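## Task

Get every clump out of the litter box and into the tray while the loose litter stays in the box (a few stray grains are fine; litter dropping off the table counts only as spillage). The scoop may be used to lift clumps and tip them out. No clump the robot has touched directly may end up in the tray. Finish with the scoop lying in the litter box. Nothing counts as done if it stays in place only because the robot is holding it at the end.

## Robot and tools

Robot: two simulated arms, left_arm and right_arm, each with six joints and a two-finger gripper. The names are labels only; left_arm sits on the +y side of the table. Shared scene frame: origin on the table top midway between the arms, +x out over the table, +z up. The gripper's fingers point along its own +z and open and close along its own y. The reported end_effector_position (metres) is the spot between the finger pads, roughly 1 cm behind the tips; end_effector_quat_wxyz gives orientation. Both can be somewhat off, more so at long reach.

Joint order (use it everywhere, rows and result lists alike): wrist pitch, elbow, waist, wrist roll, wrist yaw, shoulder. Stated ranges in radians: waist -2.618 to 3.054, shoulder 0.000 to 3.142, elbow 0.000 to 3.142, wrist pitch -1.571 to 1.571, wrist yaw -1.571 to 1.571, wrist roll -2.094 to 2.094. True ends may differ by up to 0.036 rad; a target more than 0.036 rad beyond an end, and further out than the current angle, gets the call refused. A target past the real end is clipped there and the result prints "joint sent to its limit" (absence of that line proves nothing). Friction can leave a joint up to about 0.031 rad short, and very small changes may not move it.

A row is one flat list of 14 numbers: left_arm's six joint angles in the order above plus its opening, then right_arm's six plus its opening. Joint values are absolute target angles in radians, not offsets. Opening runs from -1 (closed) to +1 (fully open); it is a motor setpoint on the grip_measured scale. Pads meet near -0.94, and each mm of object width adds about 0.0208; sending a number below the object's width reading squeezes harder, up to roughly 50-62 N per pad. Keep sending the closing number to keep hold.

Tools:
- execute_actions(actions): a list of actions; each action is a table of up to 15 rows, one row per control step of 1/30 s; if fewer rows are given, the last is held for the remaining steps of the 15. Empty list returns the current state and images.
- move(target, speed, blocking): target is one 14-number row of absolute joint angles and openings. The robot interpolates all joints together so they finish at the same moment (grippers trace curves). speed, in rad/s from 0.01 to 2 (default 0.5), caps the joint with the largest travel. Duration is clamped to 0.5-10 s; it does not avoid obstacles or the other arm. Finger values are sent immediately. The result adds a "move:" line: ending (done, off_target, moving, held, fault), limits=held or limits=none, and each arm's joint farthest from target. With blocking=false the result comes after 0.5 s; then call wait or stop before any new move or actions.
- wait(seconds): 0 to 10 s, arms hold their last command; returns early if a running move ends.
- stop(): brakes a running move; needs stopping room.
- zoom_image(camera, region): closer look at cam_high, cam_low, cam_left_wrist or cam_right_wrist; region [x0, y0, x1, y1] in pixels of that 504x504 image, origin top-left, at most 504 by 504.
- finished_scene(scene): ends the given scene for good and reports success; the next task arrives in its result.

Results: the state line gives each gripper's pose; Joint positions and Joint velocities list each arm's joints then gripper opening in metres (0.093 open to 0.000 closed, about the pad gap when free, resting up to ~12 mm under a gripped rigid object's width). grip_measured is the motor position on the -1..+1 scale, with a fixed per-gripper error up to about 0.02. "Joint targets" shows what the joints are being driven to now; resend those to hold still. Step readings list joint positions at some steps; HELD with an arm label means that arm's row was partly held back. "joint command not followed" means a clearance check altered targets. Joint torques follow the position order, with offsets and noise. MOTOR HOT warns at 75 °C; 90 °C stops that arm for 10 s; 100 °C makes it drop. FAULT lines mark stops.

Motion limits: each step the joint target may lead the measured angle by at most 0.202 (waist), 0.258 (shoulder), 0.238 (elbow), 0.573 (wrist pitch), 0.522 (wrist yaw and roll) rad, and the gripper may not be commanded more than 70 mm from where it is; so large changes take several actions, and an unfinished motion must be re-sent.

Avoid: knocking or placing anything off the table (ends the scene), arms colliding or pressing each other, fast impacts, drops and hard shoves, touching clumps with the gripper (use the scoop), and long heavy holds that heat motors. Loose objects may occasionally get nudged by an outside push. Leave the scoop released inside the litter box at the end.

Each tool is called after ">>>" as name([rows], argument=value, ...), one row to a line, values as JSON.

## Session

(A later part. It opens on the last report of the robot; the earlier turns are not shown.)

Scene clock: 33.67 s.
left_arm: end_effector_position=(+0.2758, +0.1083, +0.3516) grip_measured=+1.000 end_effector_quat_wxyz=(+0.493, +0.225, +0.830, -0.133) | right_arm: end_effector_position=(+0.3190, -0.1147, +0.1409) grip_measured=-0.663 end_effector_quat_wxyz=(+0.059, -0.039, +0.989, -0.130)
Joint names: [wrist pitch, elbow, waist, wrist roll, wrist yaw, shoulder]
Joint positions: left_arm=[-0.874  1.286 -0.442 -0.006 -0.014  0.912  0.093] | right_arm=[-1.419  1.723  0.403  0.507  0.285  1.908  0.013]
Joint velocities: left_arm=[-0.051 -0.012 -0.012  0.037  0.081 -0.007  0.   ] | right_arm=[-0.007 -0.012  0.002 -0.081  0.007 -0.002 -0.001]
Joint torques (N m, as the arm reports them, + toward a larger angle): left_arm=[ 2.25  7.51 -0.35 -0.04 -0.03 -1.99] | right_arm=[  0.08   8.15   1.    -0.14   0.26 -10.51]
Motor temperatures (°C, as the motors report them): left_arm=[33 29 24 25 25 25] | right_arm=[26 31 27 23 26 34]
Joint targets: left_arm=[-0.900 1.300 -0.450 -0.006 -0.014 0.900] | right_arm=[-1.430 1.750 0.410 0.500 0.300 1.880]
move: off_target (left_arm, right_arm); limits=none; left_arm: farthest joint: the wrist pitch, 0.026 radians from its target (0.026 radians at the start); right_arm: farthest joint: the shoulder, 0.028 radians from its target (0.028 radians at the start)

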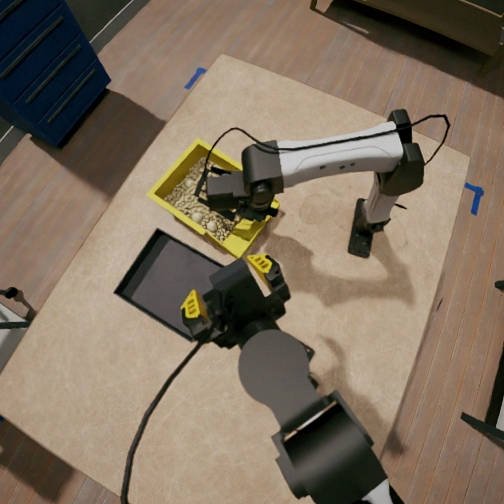

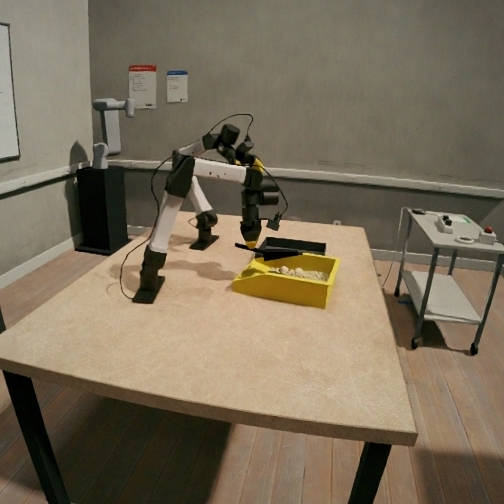

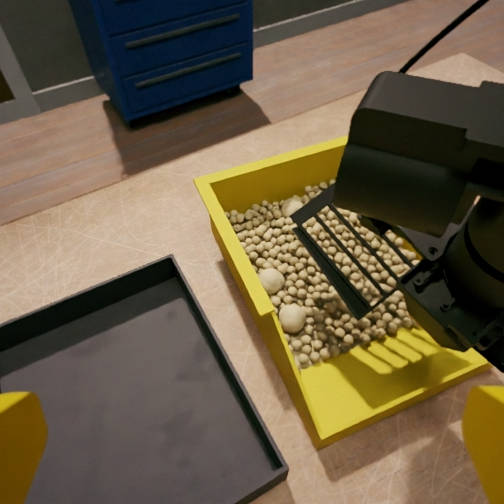

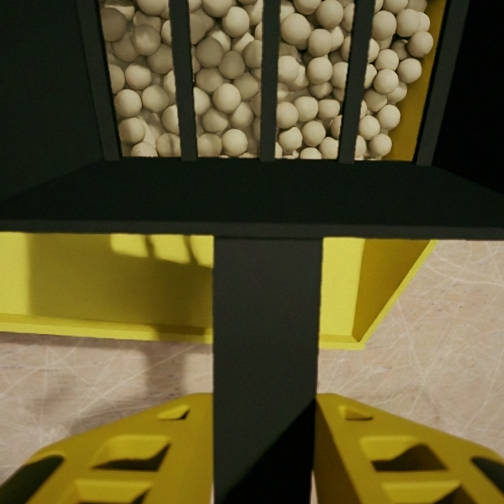

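>>> move(target=[-0.9,1.3,-0.45,-0.006,-0.014,0.9,1, -1.44,1.6,0.3,0.3,0.0,1.66,-0.85], speed=0.6)

>>> move(target=[-0.9,1.3,-0.45,-0.006,-0.014,0.9,1, -1.44,1.55,-0.53,-0.008,-0.012,1.68,-0.85], speed=0.8)

>>> move(target=[-0.9,1.3,-0.45,-0.006,-0.014,0.9,1, -1.027,1.172,-0.53,-0.008,-0.012,1.725,-0.85], speed=0.4)

>>> zoom_image(camera="cam_low", region=[200, 240, 380, 380])

Scene clock: 37.00 s.
left_arm: end_effector_position=(+0.2758, +0.1083, +0.3516) grip_measured=+1.000 end_effector_quat_wxyz=(+0.493, +0.225, +0.830, -0.133) | right_arm: end_effector_position=(+0.2776, -0.1226, +0.1786) grip_measured=-0.663 end_effector_quat_wxyz=(+0.034, -0.088, +0.995, +0.011)
Joint names: [wrist pitch, elbow, waist, wrist roll, wrist yaw, shoulder]
Joint positions: left_arm=[-0.874  1.286 -0.442 -0.006 -0.014  0.912  0.093] | right_arm=[-1.436  1.615  0.306  0.308  0.006  1.678  0.013]
Joint velocities: left_arm=[ 0.051 -0.007 -0.012  0.022 -0.051 -0.002  0.   ] | right_arm=[ 0.022  0.007 -0.002 -0.037  0.007  0.017 -0.001]
Joint torques (N m, as the arm reports them, + toward a larger angle): left_arm=[ 2.25  7.52 -0.45 -0.09  0.   -1.96] | right_arm=[ 0.34  4.97 -0.34 -0.12 -0.09 -8.03]
Motor temperatures (°C, as the motors report them): left_arm=[33 29 24 25 25 25] | right_arm=[26 31 27 23 26 35]
Joint targets: left_arm=[-0.900 1.300 -0.450 -0.006 -0.014 0.900] | right_arm=[-1.440 1.600 0.300 0.300 0.000 1.660]
move: off_target (left_arm); limits=none; left_arm: farthest joint: the wrist pitch, 0.026 radians from its target (0.026 radians at the start); right_arm: farthest joint: the shoulder, 0.018 radians from its target (0.248 radians at the start)

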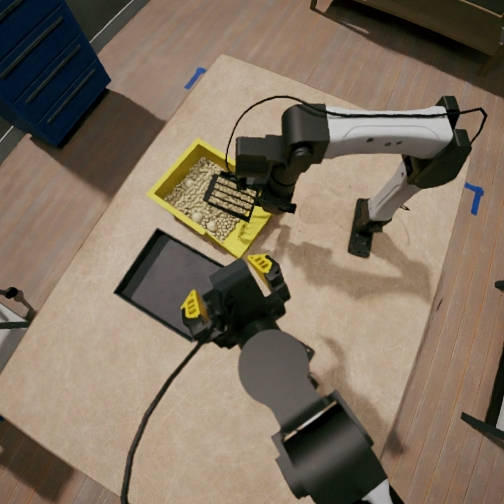

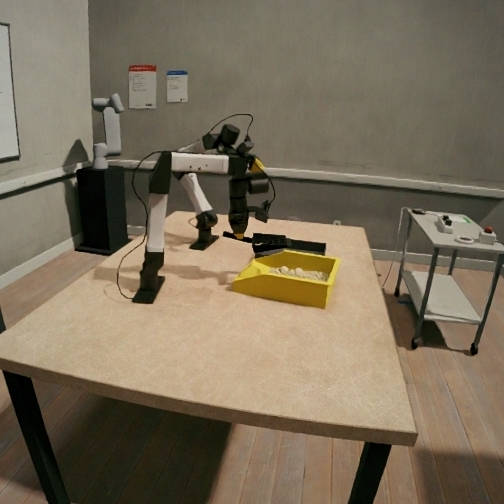

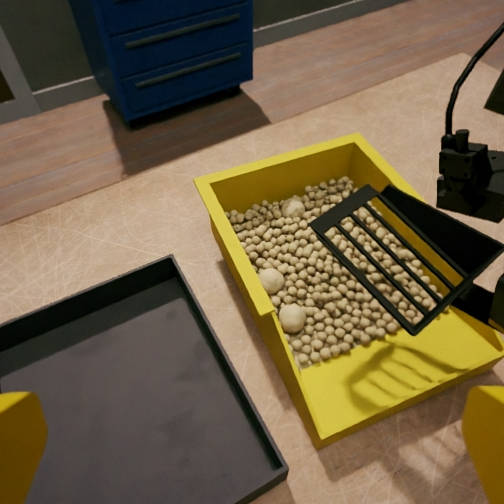

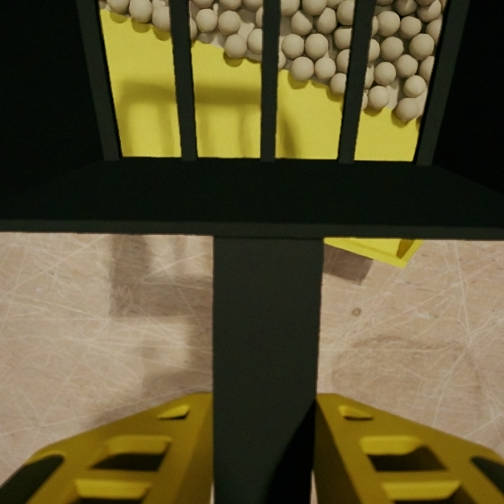

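Scene clock: 38.80 s.
left_arm: end_effector_position=(+0.2758, +0.1083, +0.3516) grip_measured=+1.000 end_effector_quat_wxyz=(+0.493, +0.225, +0.830, -0.133) | right_arm: end_effector_position=(+0.2849, -0.3713, +0.1657) grip_measured=-0.664 end_effector_quat_wxyz=(+0.011, +0.175, +0.985, +0.001)
Joint names: [wrist pitch, elbow, waist, wrist roll, wrist yaw, shoulder]
Joint positions: left_arm=[-0.874  1.286 -0.442 -0.006 -0.014  0.912  0.093] | right_arm=[-1.436  1.566 -0.529 -0.    -0.006  1.678  0.013]
Joint velocities: left_arm=[ 0.007 -0.007  0.002  0.037 -0.007 -0.007  0.   ] | right_arm=[-0.007  0.002  0.002 -0.037  0.081  0.012 -0.001]
Joint torques (N m, as the arm reports them, + toward a larger angle): left_arm=[ 2.26  7.46 -0.38 -0.08 -0.02 -1.92] | right_arm=[ 0.26  4.9   0.22 -0.15 -0.12 -6.54]
Motor temperatures (°C, as the motors report them): left_arm=[33 29 24 25 25 25] | right_arm=[26 31 27 23 26 35]
Joint targets: left_arm=[-0.900 1.300 -0.450 -0.006 -0.014 0.900] | right_arm=[-1.440 1.550 -0.530 -0.008 -0.012 1.680]
move: off_target (left_arm); limits=none; left_arm: farthest joint: the wrist pitch, 0.026 radians from its target (0.026 radians at the start); right_arm: farthest joint: the elbow, 0.016 radians from its target (0.065 radians at the start)

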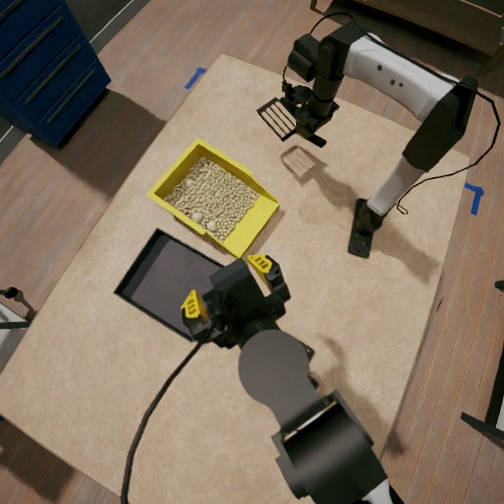

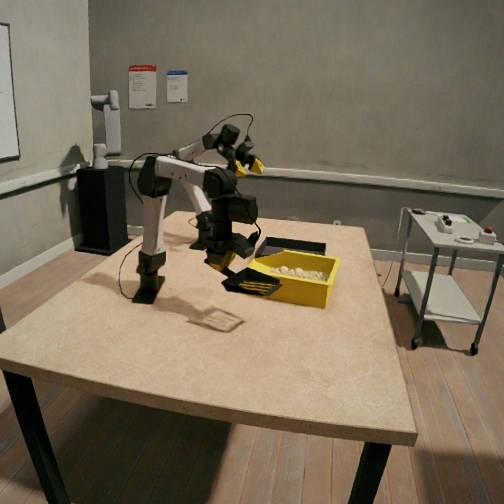

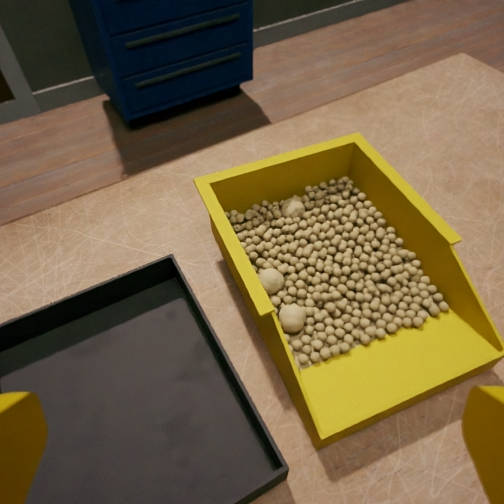

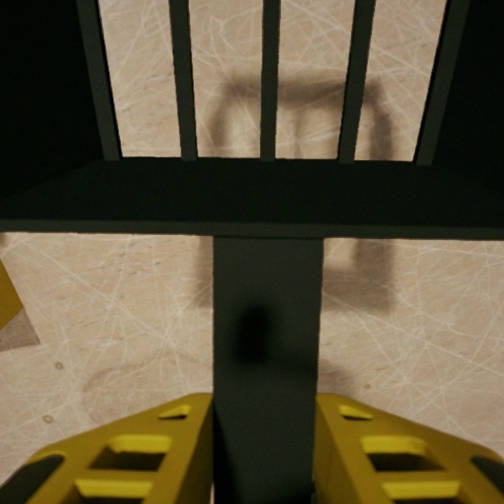

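Scene clock: 40.57 s.
left_arm: end_effector_position=(+0.2758, +0.1083, +0.3516) grip_measured=+1.000 end_effector_quat_wxyz=(+0.493, +0.225, +0.830, -0.133) | right_arm: end_effector_position=(+0.2791, -0.3692, +0.0600) grip_measured=-0.664 end_effector_quat_wxyz=(-0.004, +0.175, +0.985, +0.004)
Joint names: [wrist pitch, elbow, waist, wrist roll, wrist yaw, shoulder]
Joint positions: left_arm=[-0.874  1.286 -0.442 -0.006 -0.014  0.912  0.093] | right_arm=[-1.048  1.185 -0.529 -0.001 -0.006  1.716  0.013]
Joint velocities: left_arm=[-0.007 -0.002 -0.002 -0.037  0.007 -0.007  0.   ] | right_arm=[ 0.007  0.017 -0.022 -0.022 -0.051  0.002 -0.001]
Joint torques (N m, as the arm reports them, + toward a larger angle): left_arm=[ 2.27  7.33 -0.28 -0.1   0.   -1.81] | right_arm=[ 0.47  4.99  0.2  -0.15 -0.12 -6.14]
Motor temperatures (°C, as the motors report them): left_arm=[33 30 24 25 25 25] | right_arm=[26 31 27 23 26 35]
Joint targets: left_arm=[-0.900 1.300 -0.450 -0.006 -0.014 0.900] | right_arm=[-1.027 1.172 -0.530 -0.008 -0.012 1.725]
move: off_target (left_arm, right_arm); limits=none; left_arm: farthest joint: the wrist pitch, 0.026 radians from its target (0.026 radians at the start); right_arm: farthest joint: the wrist pitch, 0.021 radians from its target (0.409 radians at the start)

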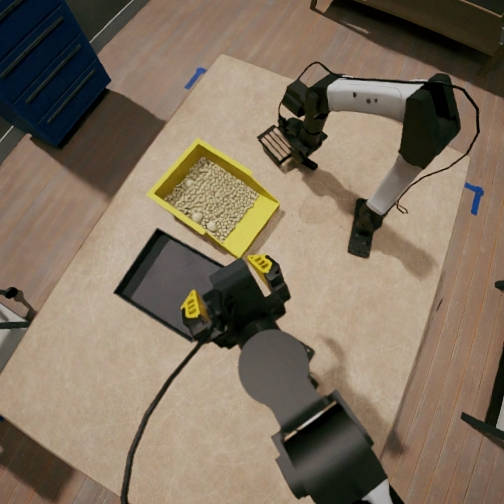

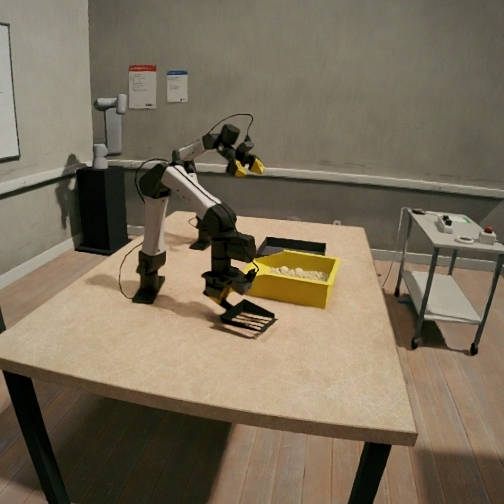

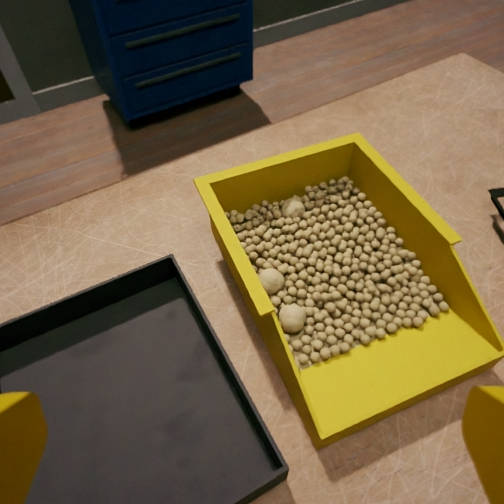

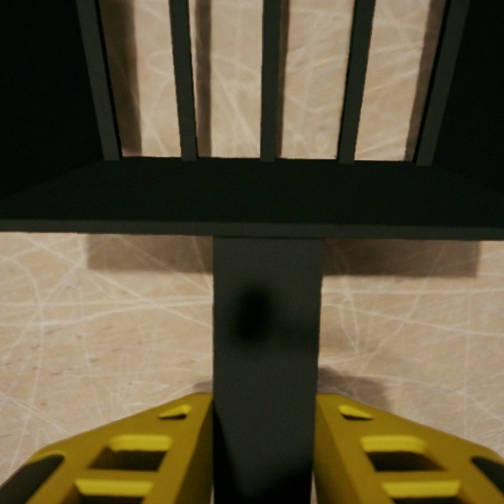

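Region (200, 240, 380, 380) of cam_low's 504x504 image, scaled by 2.800, with more detail than that image has.

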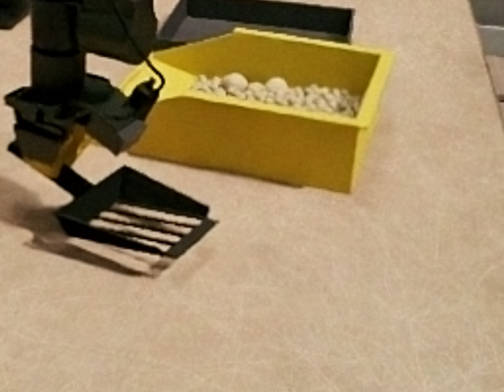

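>>> move(target=[-0.9,1.3,-0.45,-0.006,-0.014,0.9,1, -0.975,1.135,-0.53,-0.008,-0.012,1.73,-0.85], speed=0.15)

>>> zoom_image(camera="cam_low", region=[200, 240, 380, 380])

Scene clock: 43.67 s.
left_arm: end_effector_position=(+0.2758, +0.1083, +0.3516) grip_measured=+1.000 end_effector_quat_wxyz=(+0.493, +0.225, +0.830, -0.133) | right_arm: end_effector_position=(+0.2805, -0.3697, +0.0517) grip_measured=-0.664 end_effector_quat_wxyz=(+0.005, +0.174, +0.985, +0.002)
Joint names: [wrist pitch, elbow, waist, wrist roll, wrist yaw, shoulder]
Joint positions: left_arm=[-0.874  1.286 -0.442 -0.006 -0.014  0.912  0.093] | right_arm=[-0.997  1.15  -0.529 -0.001 -0.006  1.716  0.013]
Joint velocities: left_arm=[-0.022  0.012 -0.017 -0.007 -0.081 -0.007  0.   ] | right_arm=[-0.022  0.007 -0.002 -0.037 -0.022 -0.017 -0.   ]
Joint torques (N m, as the arm reports them, + toward a larger angle): left_arm=[ 2.29  7.56 -0.25 -0.09 -0.02 -1.8 ] | right_arm=[ 0.42  4.77  0.19 -0.15 -0.12 -5.75]
Motor temperatures (°C, as the motors report them): left_arm=[33 30 24 25 25 25] | right_arm=[26 31 27 23 26 35]
Joint targets: left_arm=[-0.900 1.300 -0.450 -0.006 -0.014 0.900] | right_arm=[-0.975 1.135 -0.530 -0.008 -0.012 1.730]
move: off_target (left_arm, right_arm); limits=none; left_arm: farthest joint: the wrist pitch, 0.026 radians from its target (0.026 radians at the start); right_arm: farthest joint: the wrist pitch, 0.022 radians from its target (0.073 radians at the start)

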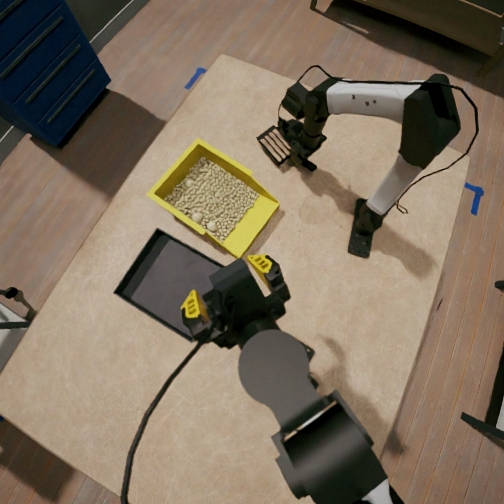

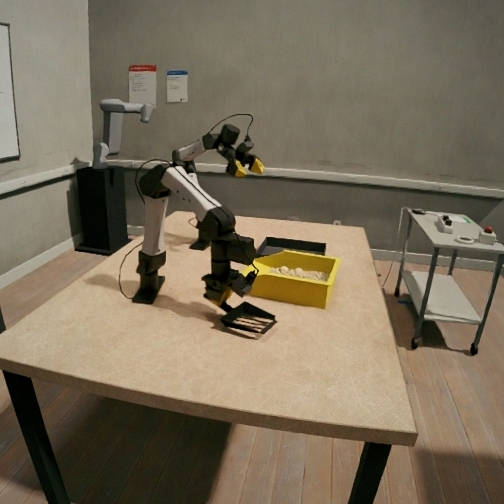

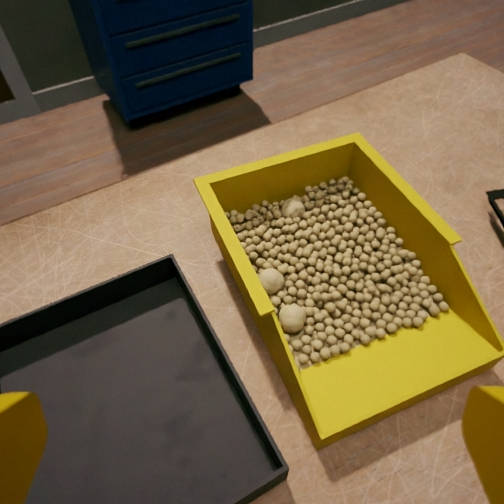

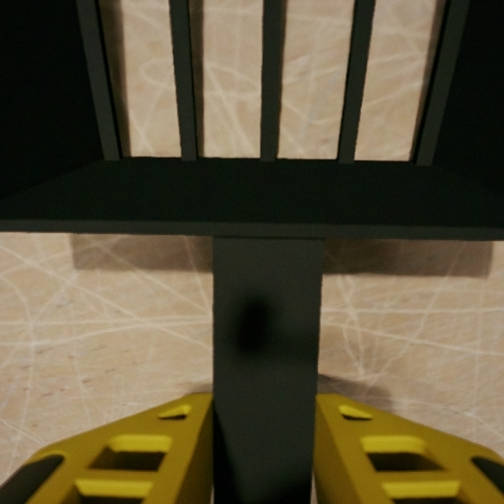

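Region (200, 240, 380, 380) of cam_low's 504x504 image, scaled by 2.800, with more detail than that image has.

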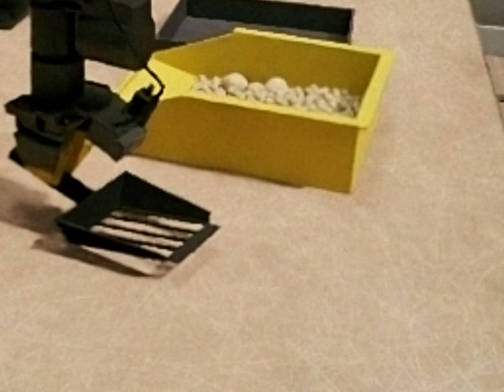

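Still ~6 mm gap. Lower further, then open.

>>> move(target=[-0.9,1.3,-0.45,-0.006,-0.014,0.9,1, -0.945,1.11,-0.53,-0.008,-0.012,1.73,-0.85], speed=0.1)

>>> move(target=[-0.9,1.3,-0.45,-0.006,-0.014,0.9,1, -0.945,1.11,-0.53,-0.008,-0.012,1.73,-0.1])

>>> zoom_image(camera="cam_low", region=[180, 240, 360, 380])

Scene clock: 45.63 s.
left_arm: end_effector_position=(+0.2758, +0.1083, +0.3516) grip_measured=+1.000 end_effector_quat_wxyz=(+0.493, +0.225, +0.830, -0.133) | right_arm: end_effector_position=(+0.2810, -0.3694, +0.0469) grip_measured=-0.664 end_effector_quat_wxyz=(+0.009, +0.174, +0.985, +0.003)
Joint names: [wrist pitch, elbow, waist, wrist roll, wrist yaw, shoulder]
Joint positions: left_arm=[-0.874  1.286 -0.442 -0.006 -0.014  0.912  0.093] | right_arm=[-0.968  1.13  -0.529 -0.001 -0.009  1.716  0.013]
Joint velocities: left_arm=[-0.007 -0.007 -0.017 -0.022 -0.037 -0.012  0.   ] | right_arm=[-0.007  0.017  0.007 -0.022  0.022 -0.007  0.   ]
Joint torques (N m, as the arm reports them, + toward a larger angle): left_arm=[ 2.27  7.41 -0.42 -0.08 -0.02 -1.88] | right_arm=[ 0.49  4.35  0.2  -0.15 -0.09 -5.71]
Motor temperatures (°C, as the motors report them): left_arm=[34 30 24 25 25 25] | right_arm=[26 31 27 23 26 35]
Joint targets: left_arm=[-0.900 1.300 -0.450 -0.006 -0.014 0.900] | right_arm=[-0.945 1.110 -0.530 -0.008 -0.012 1.730]
move: off_target (left_arm, right_arm); limits=none; left_arm: farthest joint: the wrist pitch, 0.026 radians from its target (0.026 radians at the start); right_arm: farthest joint: the wrist pitch, 0.023 radians from its target (0.052 radians at the start)

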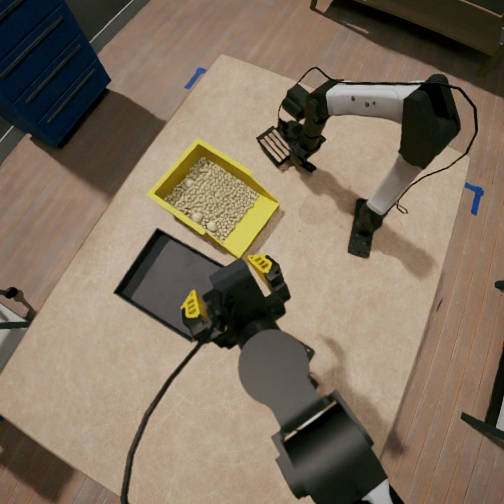

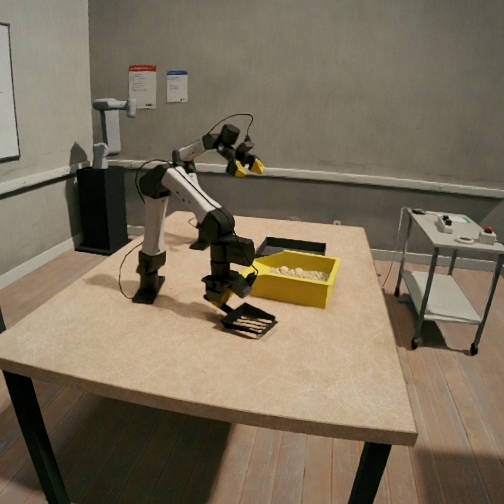

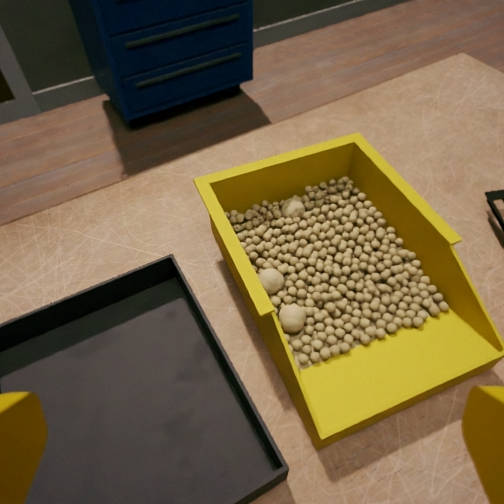

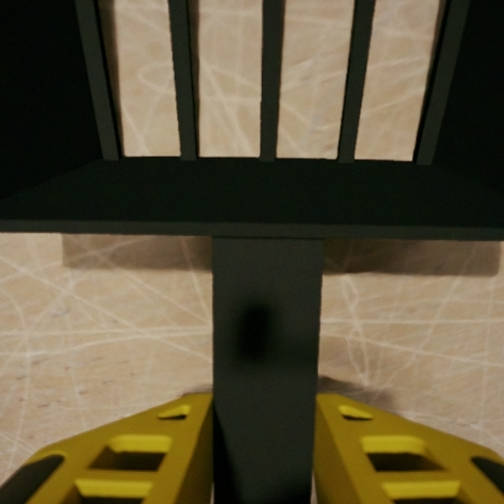

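Scene clock: 46.40 s.
left_arm: end_effector_position=(+0.2758, +0.1083, +0.3516) grip_measured=+1.000 end_effector_quat_wxyz=(+0.493, +0.225, +0.830, -0.133) | right_arm: end_effector_position=(+0.2826, -0.3700, +0.0470) grip_measured=-0.102 end_effector_quat_wxyz=(+0.013, +0.174, +0.985, +0.002)
Joint names: [wrist pitch, elbow, waist, wrist roll, wrist yaw, shoulder]
Joint positions: left_arm=[-0.874  1.286 -0.442 -0.006 -0.014  0.912  0.093] | right_arm=[-0.961  1.13  -0.529 -0.001 -0.009  1.716  0.04 ]
Joint velocities: left_arm=[-0.022 -0.007 -0.012  0.051 -0.022  0.007  0.   ] | right_arm=[ 0.007  0.017 -0.007 -0.007 -0.022 -0.007 -0.001]
Joint torques (N m, as the arm reports them, + toward a larger angle): left_arm=[ 2.23  7.6  -0.24 -0.09  0.01 -1.91] | right_arm=[ 0.47  4.4   0.19 -0.14 -0.09 -5.74]
Motor temperatures (°C, as the motors report them): left_arm=[34 30 24 25 25 25] | right_arm=[26 31 27 23 26 35]
Joint targets: left_arm=[-0.900 1.300 -0.450 -0.006 -0.014 0.900] | right_arm=[-0.945 1.110 -0.530 -0.008 -0.012 1.730]
move: off_target (left_arm); limits=none; left_arm: farthest joint: the wrist pitch, 0.026 radians from its target (0.026 radians at the start); right_arm: farthest joint: the elbow, 0.020 radians from its target (0.020 radians at the start)

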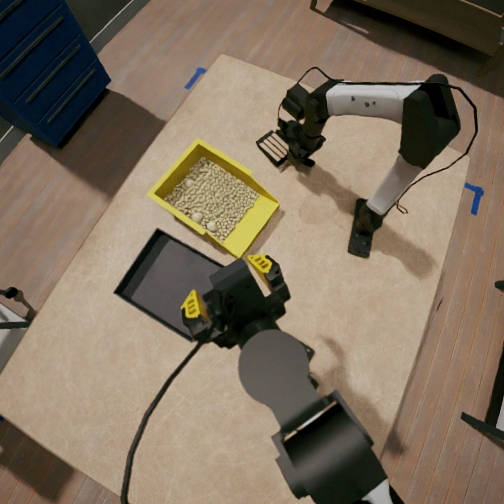

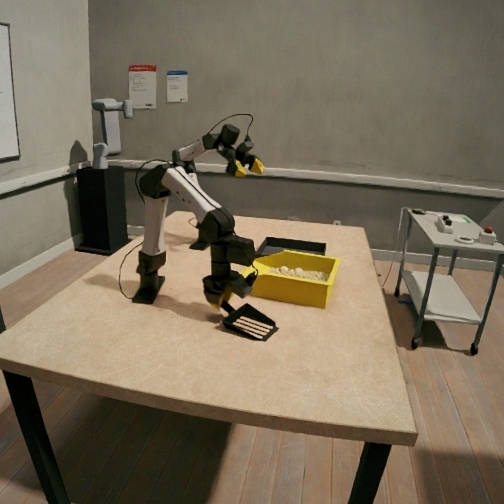

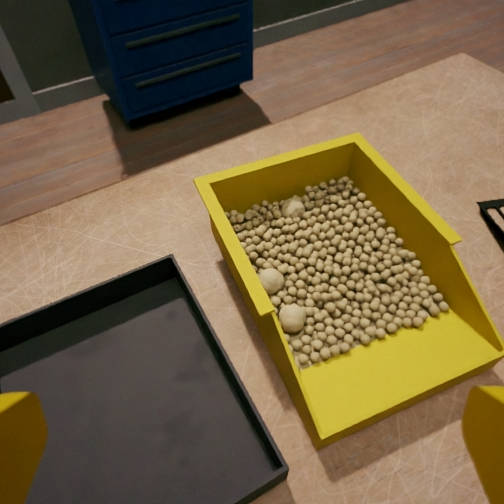

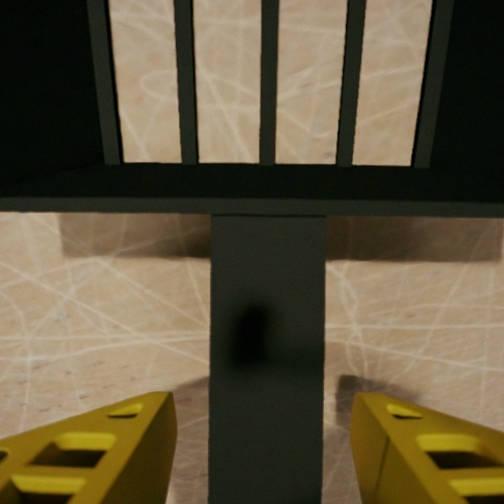

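Region (180, 240, 360, 380) of cam_low's 504x504 image, scaled by 2.800, with more detail than that image has.

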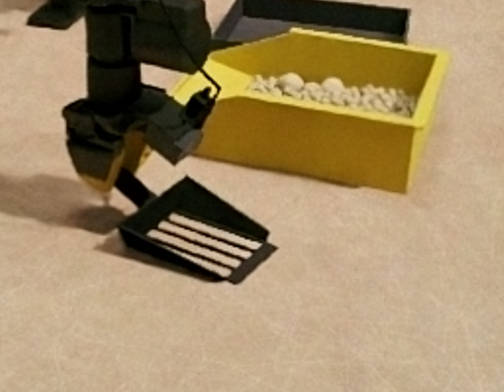

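>>> move(target=[-0.9,1.3,-0.45,-0.006,-0.014,0.9,1, -0.48,0.71,-0.53,-0.008,-0.012,1.34,-0.1], speed=0.4)

>>> zoom_image(camera="cam_low", region=[180, 240, 360, 380])

Scene clock: 49.50 s.
left_arm: end_effector_position=(+0.2758, +0.1083, +0.3516) grip_measured=+1.000 end_effector_quat_wxyz=(+0.493, +0.225, +0.830, -0.133) | right_arm: end_effector_position=(+0.2821, -0.3699, +0.0551) grip_measured=-0.102 end_effector_quat_wxyz=(+0.214, +0.169, +0.962, -0.034)
Joint names: [wrist pitch, elbow, waist, wrist roll, wrist yaw, shoulder]
Joint positions: left_arm=[-0.874  1.286 -0.442 -0.006 -0.014  0.912  0.093] | right_arm=[-0.5    0.728 -0.529 -0.001 -0.008  1.363  0.04 ]
Joint velocities: left_arm=[ 0.007 -0.017  0.012 -0.139 -0.081 -0.022  0.   ] | right_arm=[-0.066  0.012  0.007  0.007  0.022  0.002 -0.   ]
Joint torques (N m, as the arm reports them, + toward a larger angle): left_arm=[ 2.23  7.6  -0.27 -0.08  0.03 -1.74] | right_arm=[ 1.21  5.14  0.21 -0.15 -0.09 -6.18]
Motor temperatures (°C, as the motors report them): left_arm=[34 30 24 25 25 25] | right_arm=[26 31 27 23 26 35]
Joint targets: left_arm=[-0.900 1.300 -0.450 -0.006 -0.014 0.900] | right_arm=[-0.480 0.710 -0.530 -0.008 -0.012 1.340]
move: off_target (left_arm, right_arm); limits=none; left_arm: farthest joint: the wrist pitch, 0.026 radians from its target (0.026 radians at the start); right_arm: farthest joint: the shoulder, 0.023 radians from its target (0.376 radians at the start)

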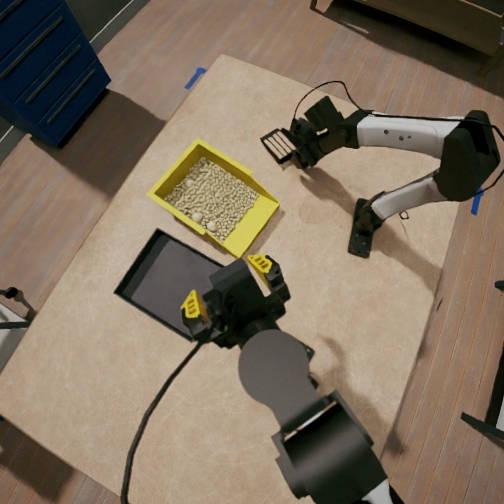

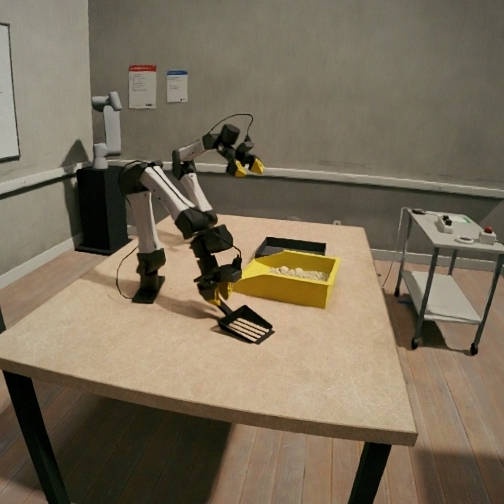

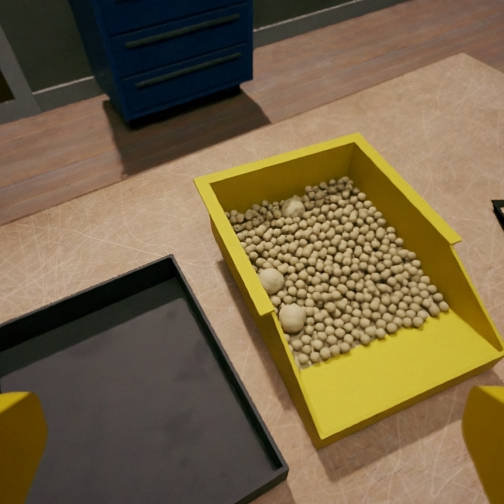

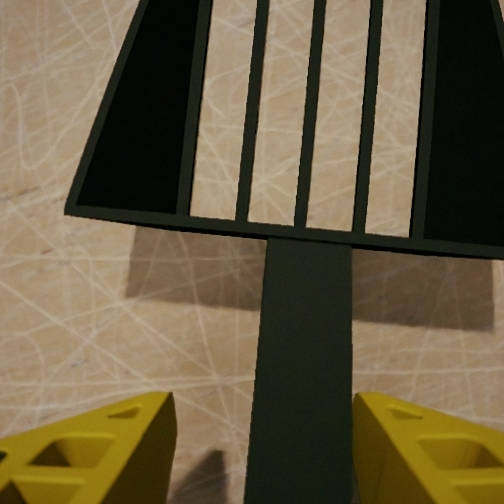

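Region (180, 240, 360, 380) of cam_low's 504x504 image, scaled by 2.800, with more detail than that image has.

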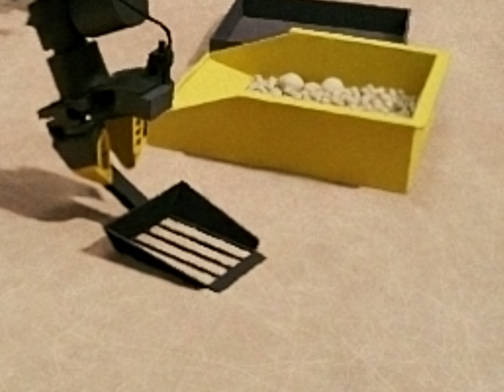

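>>> move(target=[-0.9,1.3,-0.45,-0.006,-0.014,0.9,1, -0.455,0.71,-0.55,-0.008,-0.012,1.395,-0.1], speed=0.2)

>>> move(target=[-0.9,1.3,-0.45,-0.006,-0.014,0.9,1, -0.455,0.71,-0.55,-0.008,-0.012,1.395,-0.85])

>>> zoom_image(camera="cam_low", region=[180, 240, 360, 380])

Scene clock: 51.67 s.
left_arm: end_effector_position=(+0.2758, +0.1083, +0.3516) grip_measured=+1.000 end_effector_quat_wxyz=(+0.493, +0.225, +0.830, -0.133) | right_arm: end_effector_position=(+0.2852, -0.3753, +0.0536) grip_measured=-0.102 end_effector_quat_wxyz=(+0.219, +0.175, +0.959, -0.036)
Joint names: [wrist pitch, elbow, waist, wrist roll, wrist yaw, shoulder]
Joint positions: left_arm=[-0.874  1.286 -0.442 -0.006 -0.014  0.912  0.093] | right_arm=[-0.474  0.728 -0.542 -0.001 -0.008  1.378  0.04 ]
Joint velocities: left_arm=[ 0.007 -0.012  0.002  0.007  0.022 -0.002  0.   ] | right_arm=[-0.007  0.017  0.002  0.022 -0.022 -0.007  0.001]
Joint torques (N m, as the arm reports them, + toward a larger angle): left_arm=[ 2.28  7.52 -0.55 -0.07 -0.01 -1.97] | right_arm=[ 1.25  5.14 -0.46 -0.14 -0.1  -3.34]
Motor temperatures (°C, as the motors report them): left_arm=[34 30 24 25 25 25] | right_arm=[26 31 27 23 26 35]
Joint targets: left_arm=[-0.900 1.300 -0.450 -0.006 -0.014 0.900] | right_arm=[-0.455 0.710 -0.550 -0.008 -0.012 1.395]
move: off_target (left_arm); limits=none; left_arm: farthest joint: the wrist pitch, 0.026 radians from its target (0.026 radians at the start); right_arm: farthest joint: the wrist pitch, 0.019 radians from its target (0.044 radians at the start)

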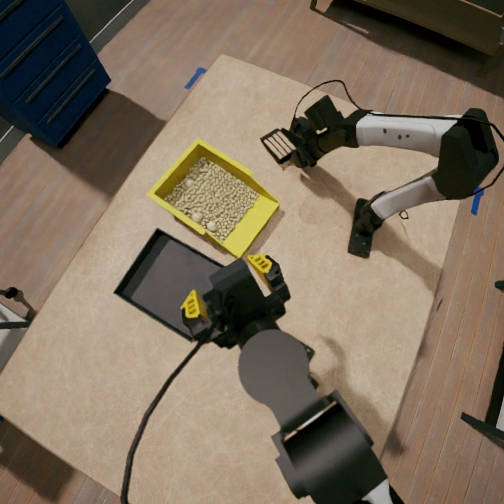

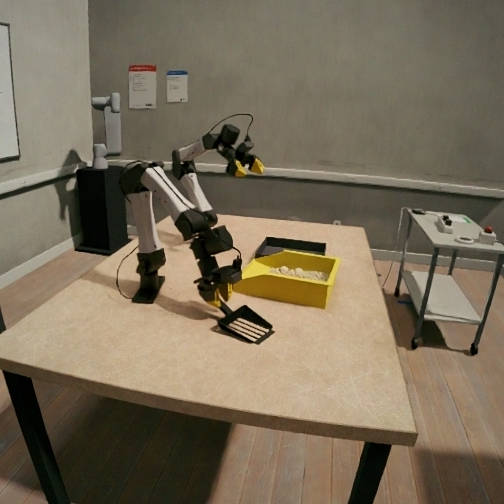

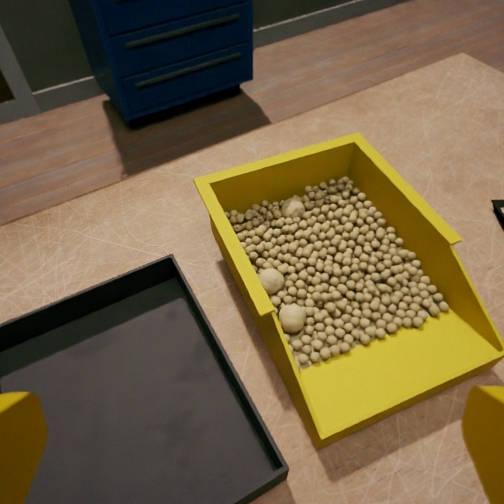

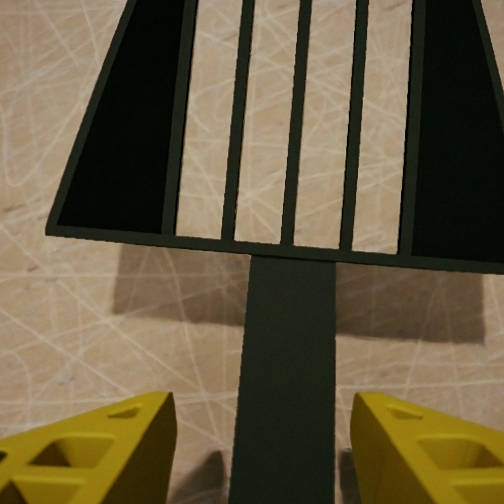

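Scene clock: 52.37 s.
left_arm: end_effector_position=(+0.2758, +0.1083, +0.3516) grip_measured=+1.000 end_effector_quat_wxyz=(+0.493, +0.225, +0.830, -0.133) | right_arm: end_effector_position=(+0.2855, -0.3758, +0.0538) grip_measured=-0.657 end_effector_quat_wxyz=(+0.220, +0.175, +0.959, -0.038)
Joint names: [wrist pitch, elbow, waist, wrist roll, wrist yaw, shoulder]
Joint positions: left_arm=[-0.874  1.286 -0.442 -0.006 -0.014  0.912  0.093] | right_arm=[-0.472  0.728 -0.542 -0.002 -0.007  1.378  0.014]
Joint velocities: left_arm=[ 0.007 -0.007  0.002  0.051 -0.007 -0.012  0.   ] | right_arm=[ 0.066 -0.002 -0.007  0.022  0.007  0.007 -0.   ]
Joint torques (N m, as the arm reports them, + toward a larger angle): left_arm=[ 2.26  7.63 -0.35 -0.09 -0.01 -1.99] | right_arm=[ 1.18  5.12 -0.45 -0.12 -0.11 -3.33]
Motor temperatures (°C, as the motors report them): left_arm=[34 30 24 25 25 25] | right_arm=[26 31 27 23 26 35]
Joint targets: left_arm=[-0.900 1.300 -0.450 -0.006 -0.014 0.900] | right_arm=[-0.455 0.710 -0.550 -0.008 -0.012 1.395]
move: off_target (left_arm); limits=none; left_arm: farthest joint: the wrist pitch, 0.026 radians from its target (0.026 radians at the start); right_arm: farthest joint: the elbow, 0.018 radians from its target (0.018 radians at the start)

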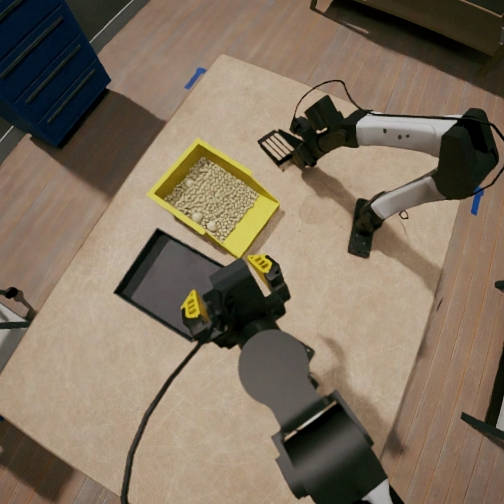

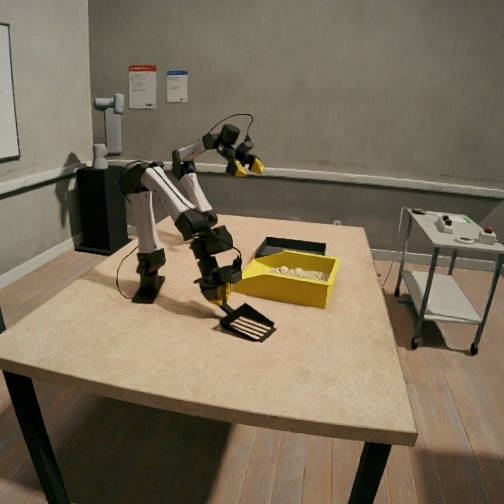

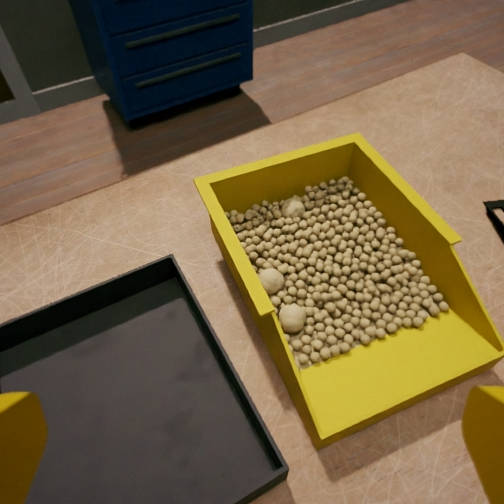

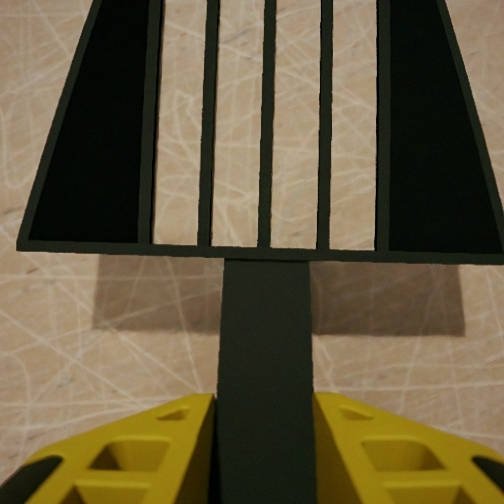

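Region (180, 240, 360, 380) of cam_low's 504x504 image, scaled by 2.800, with more detail than that image has.

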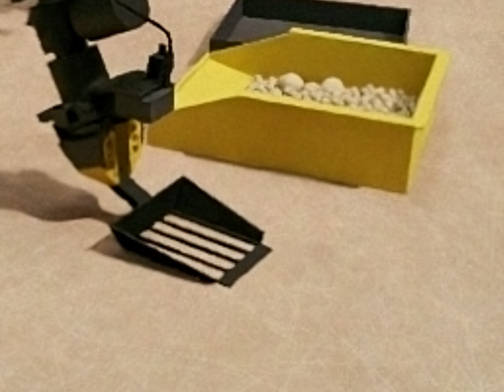

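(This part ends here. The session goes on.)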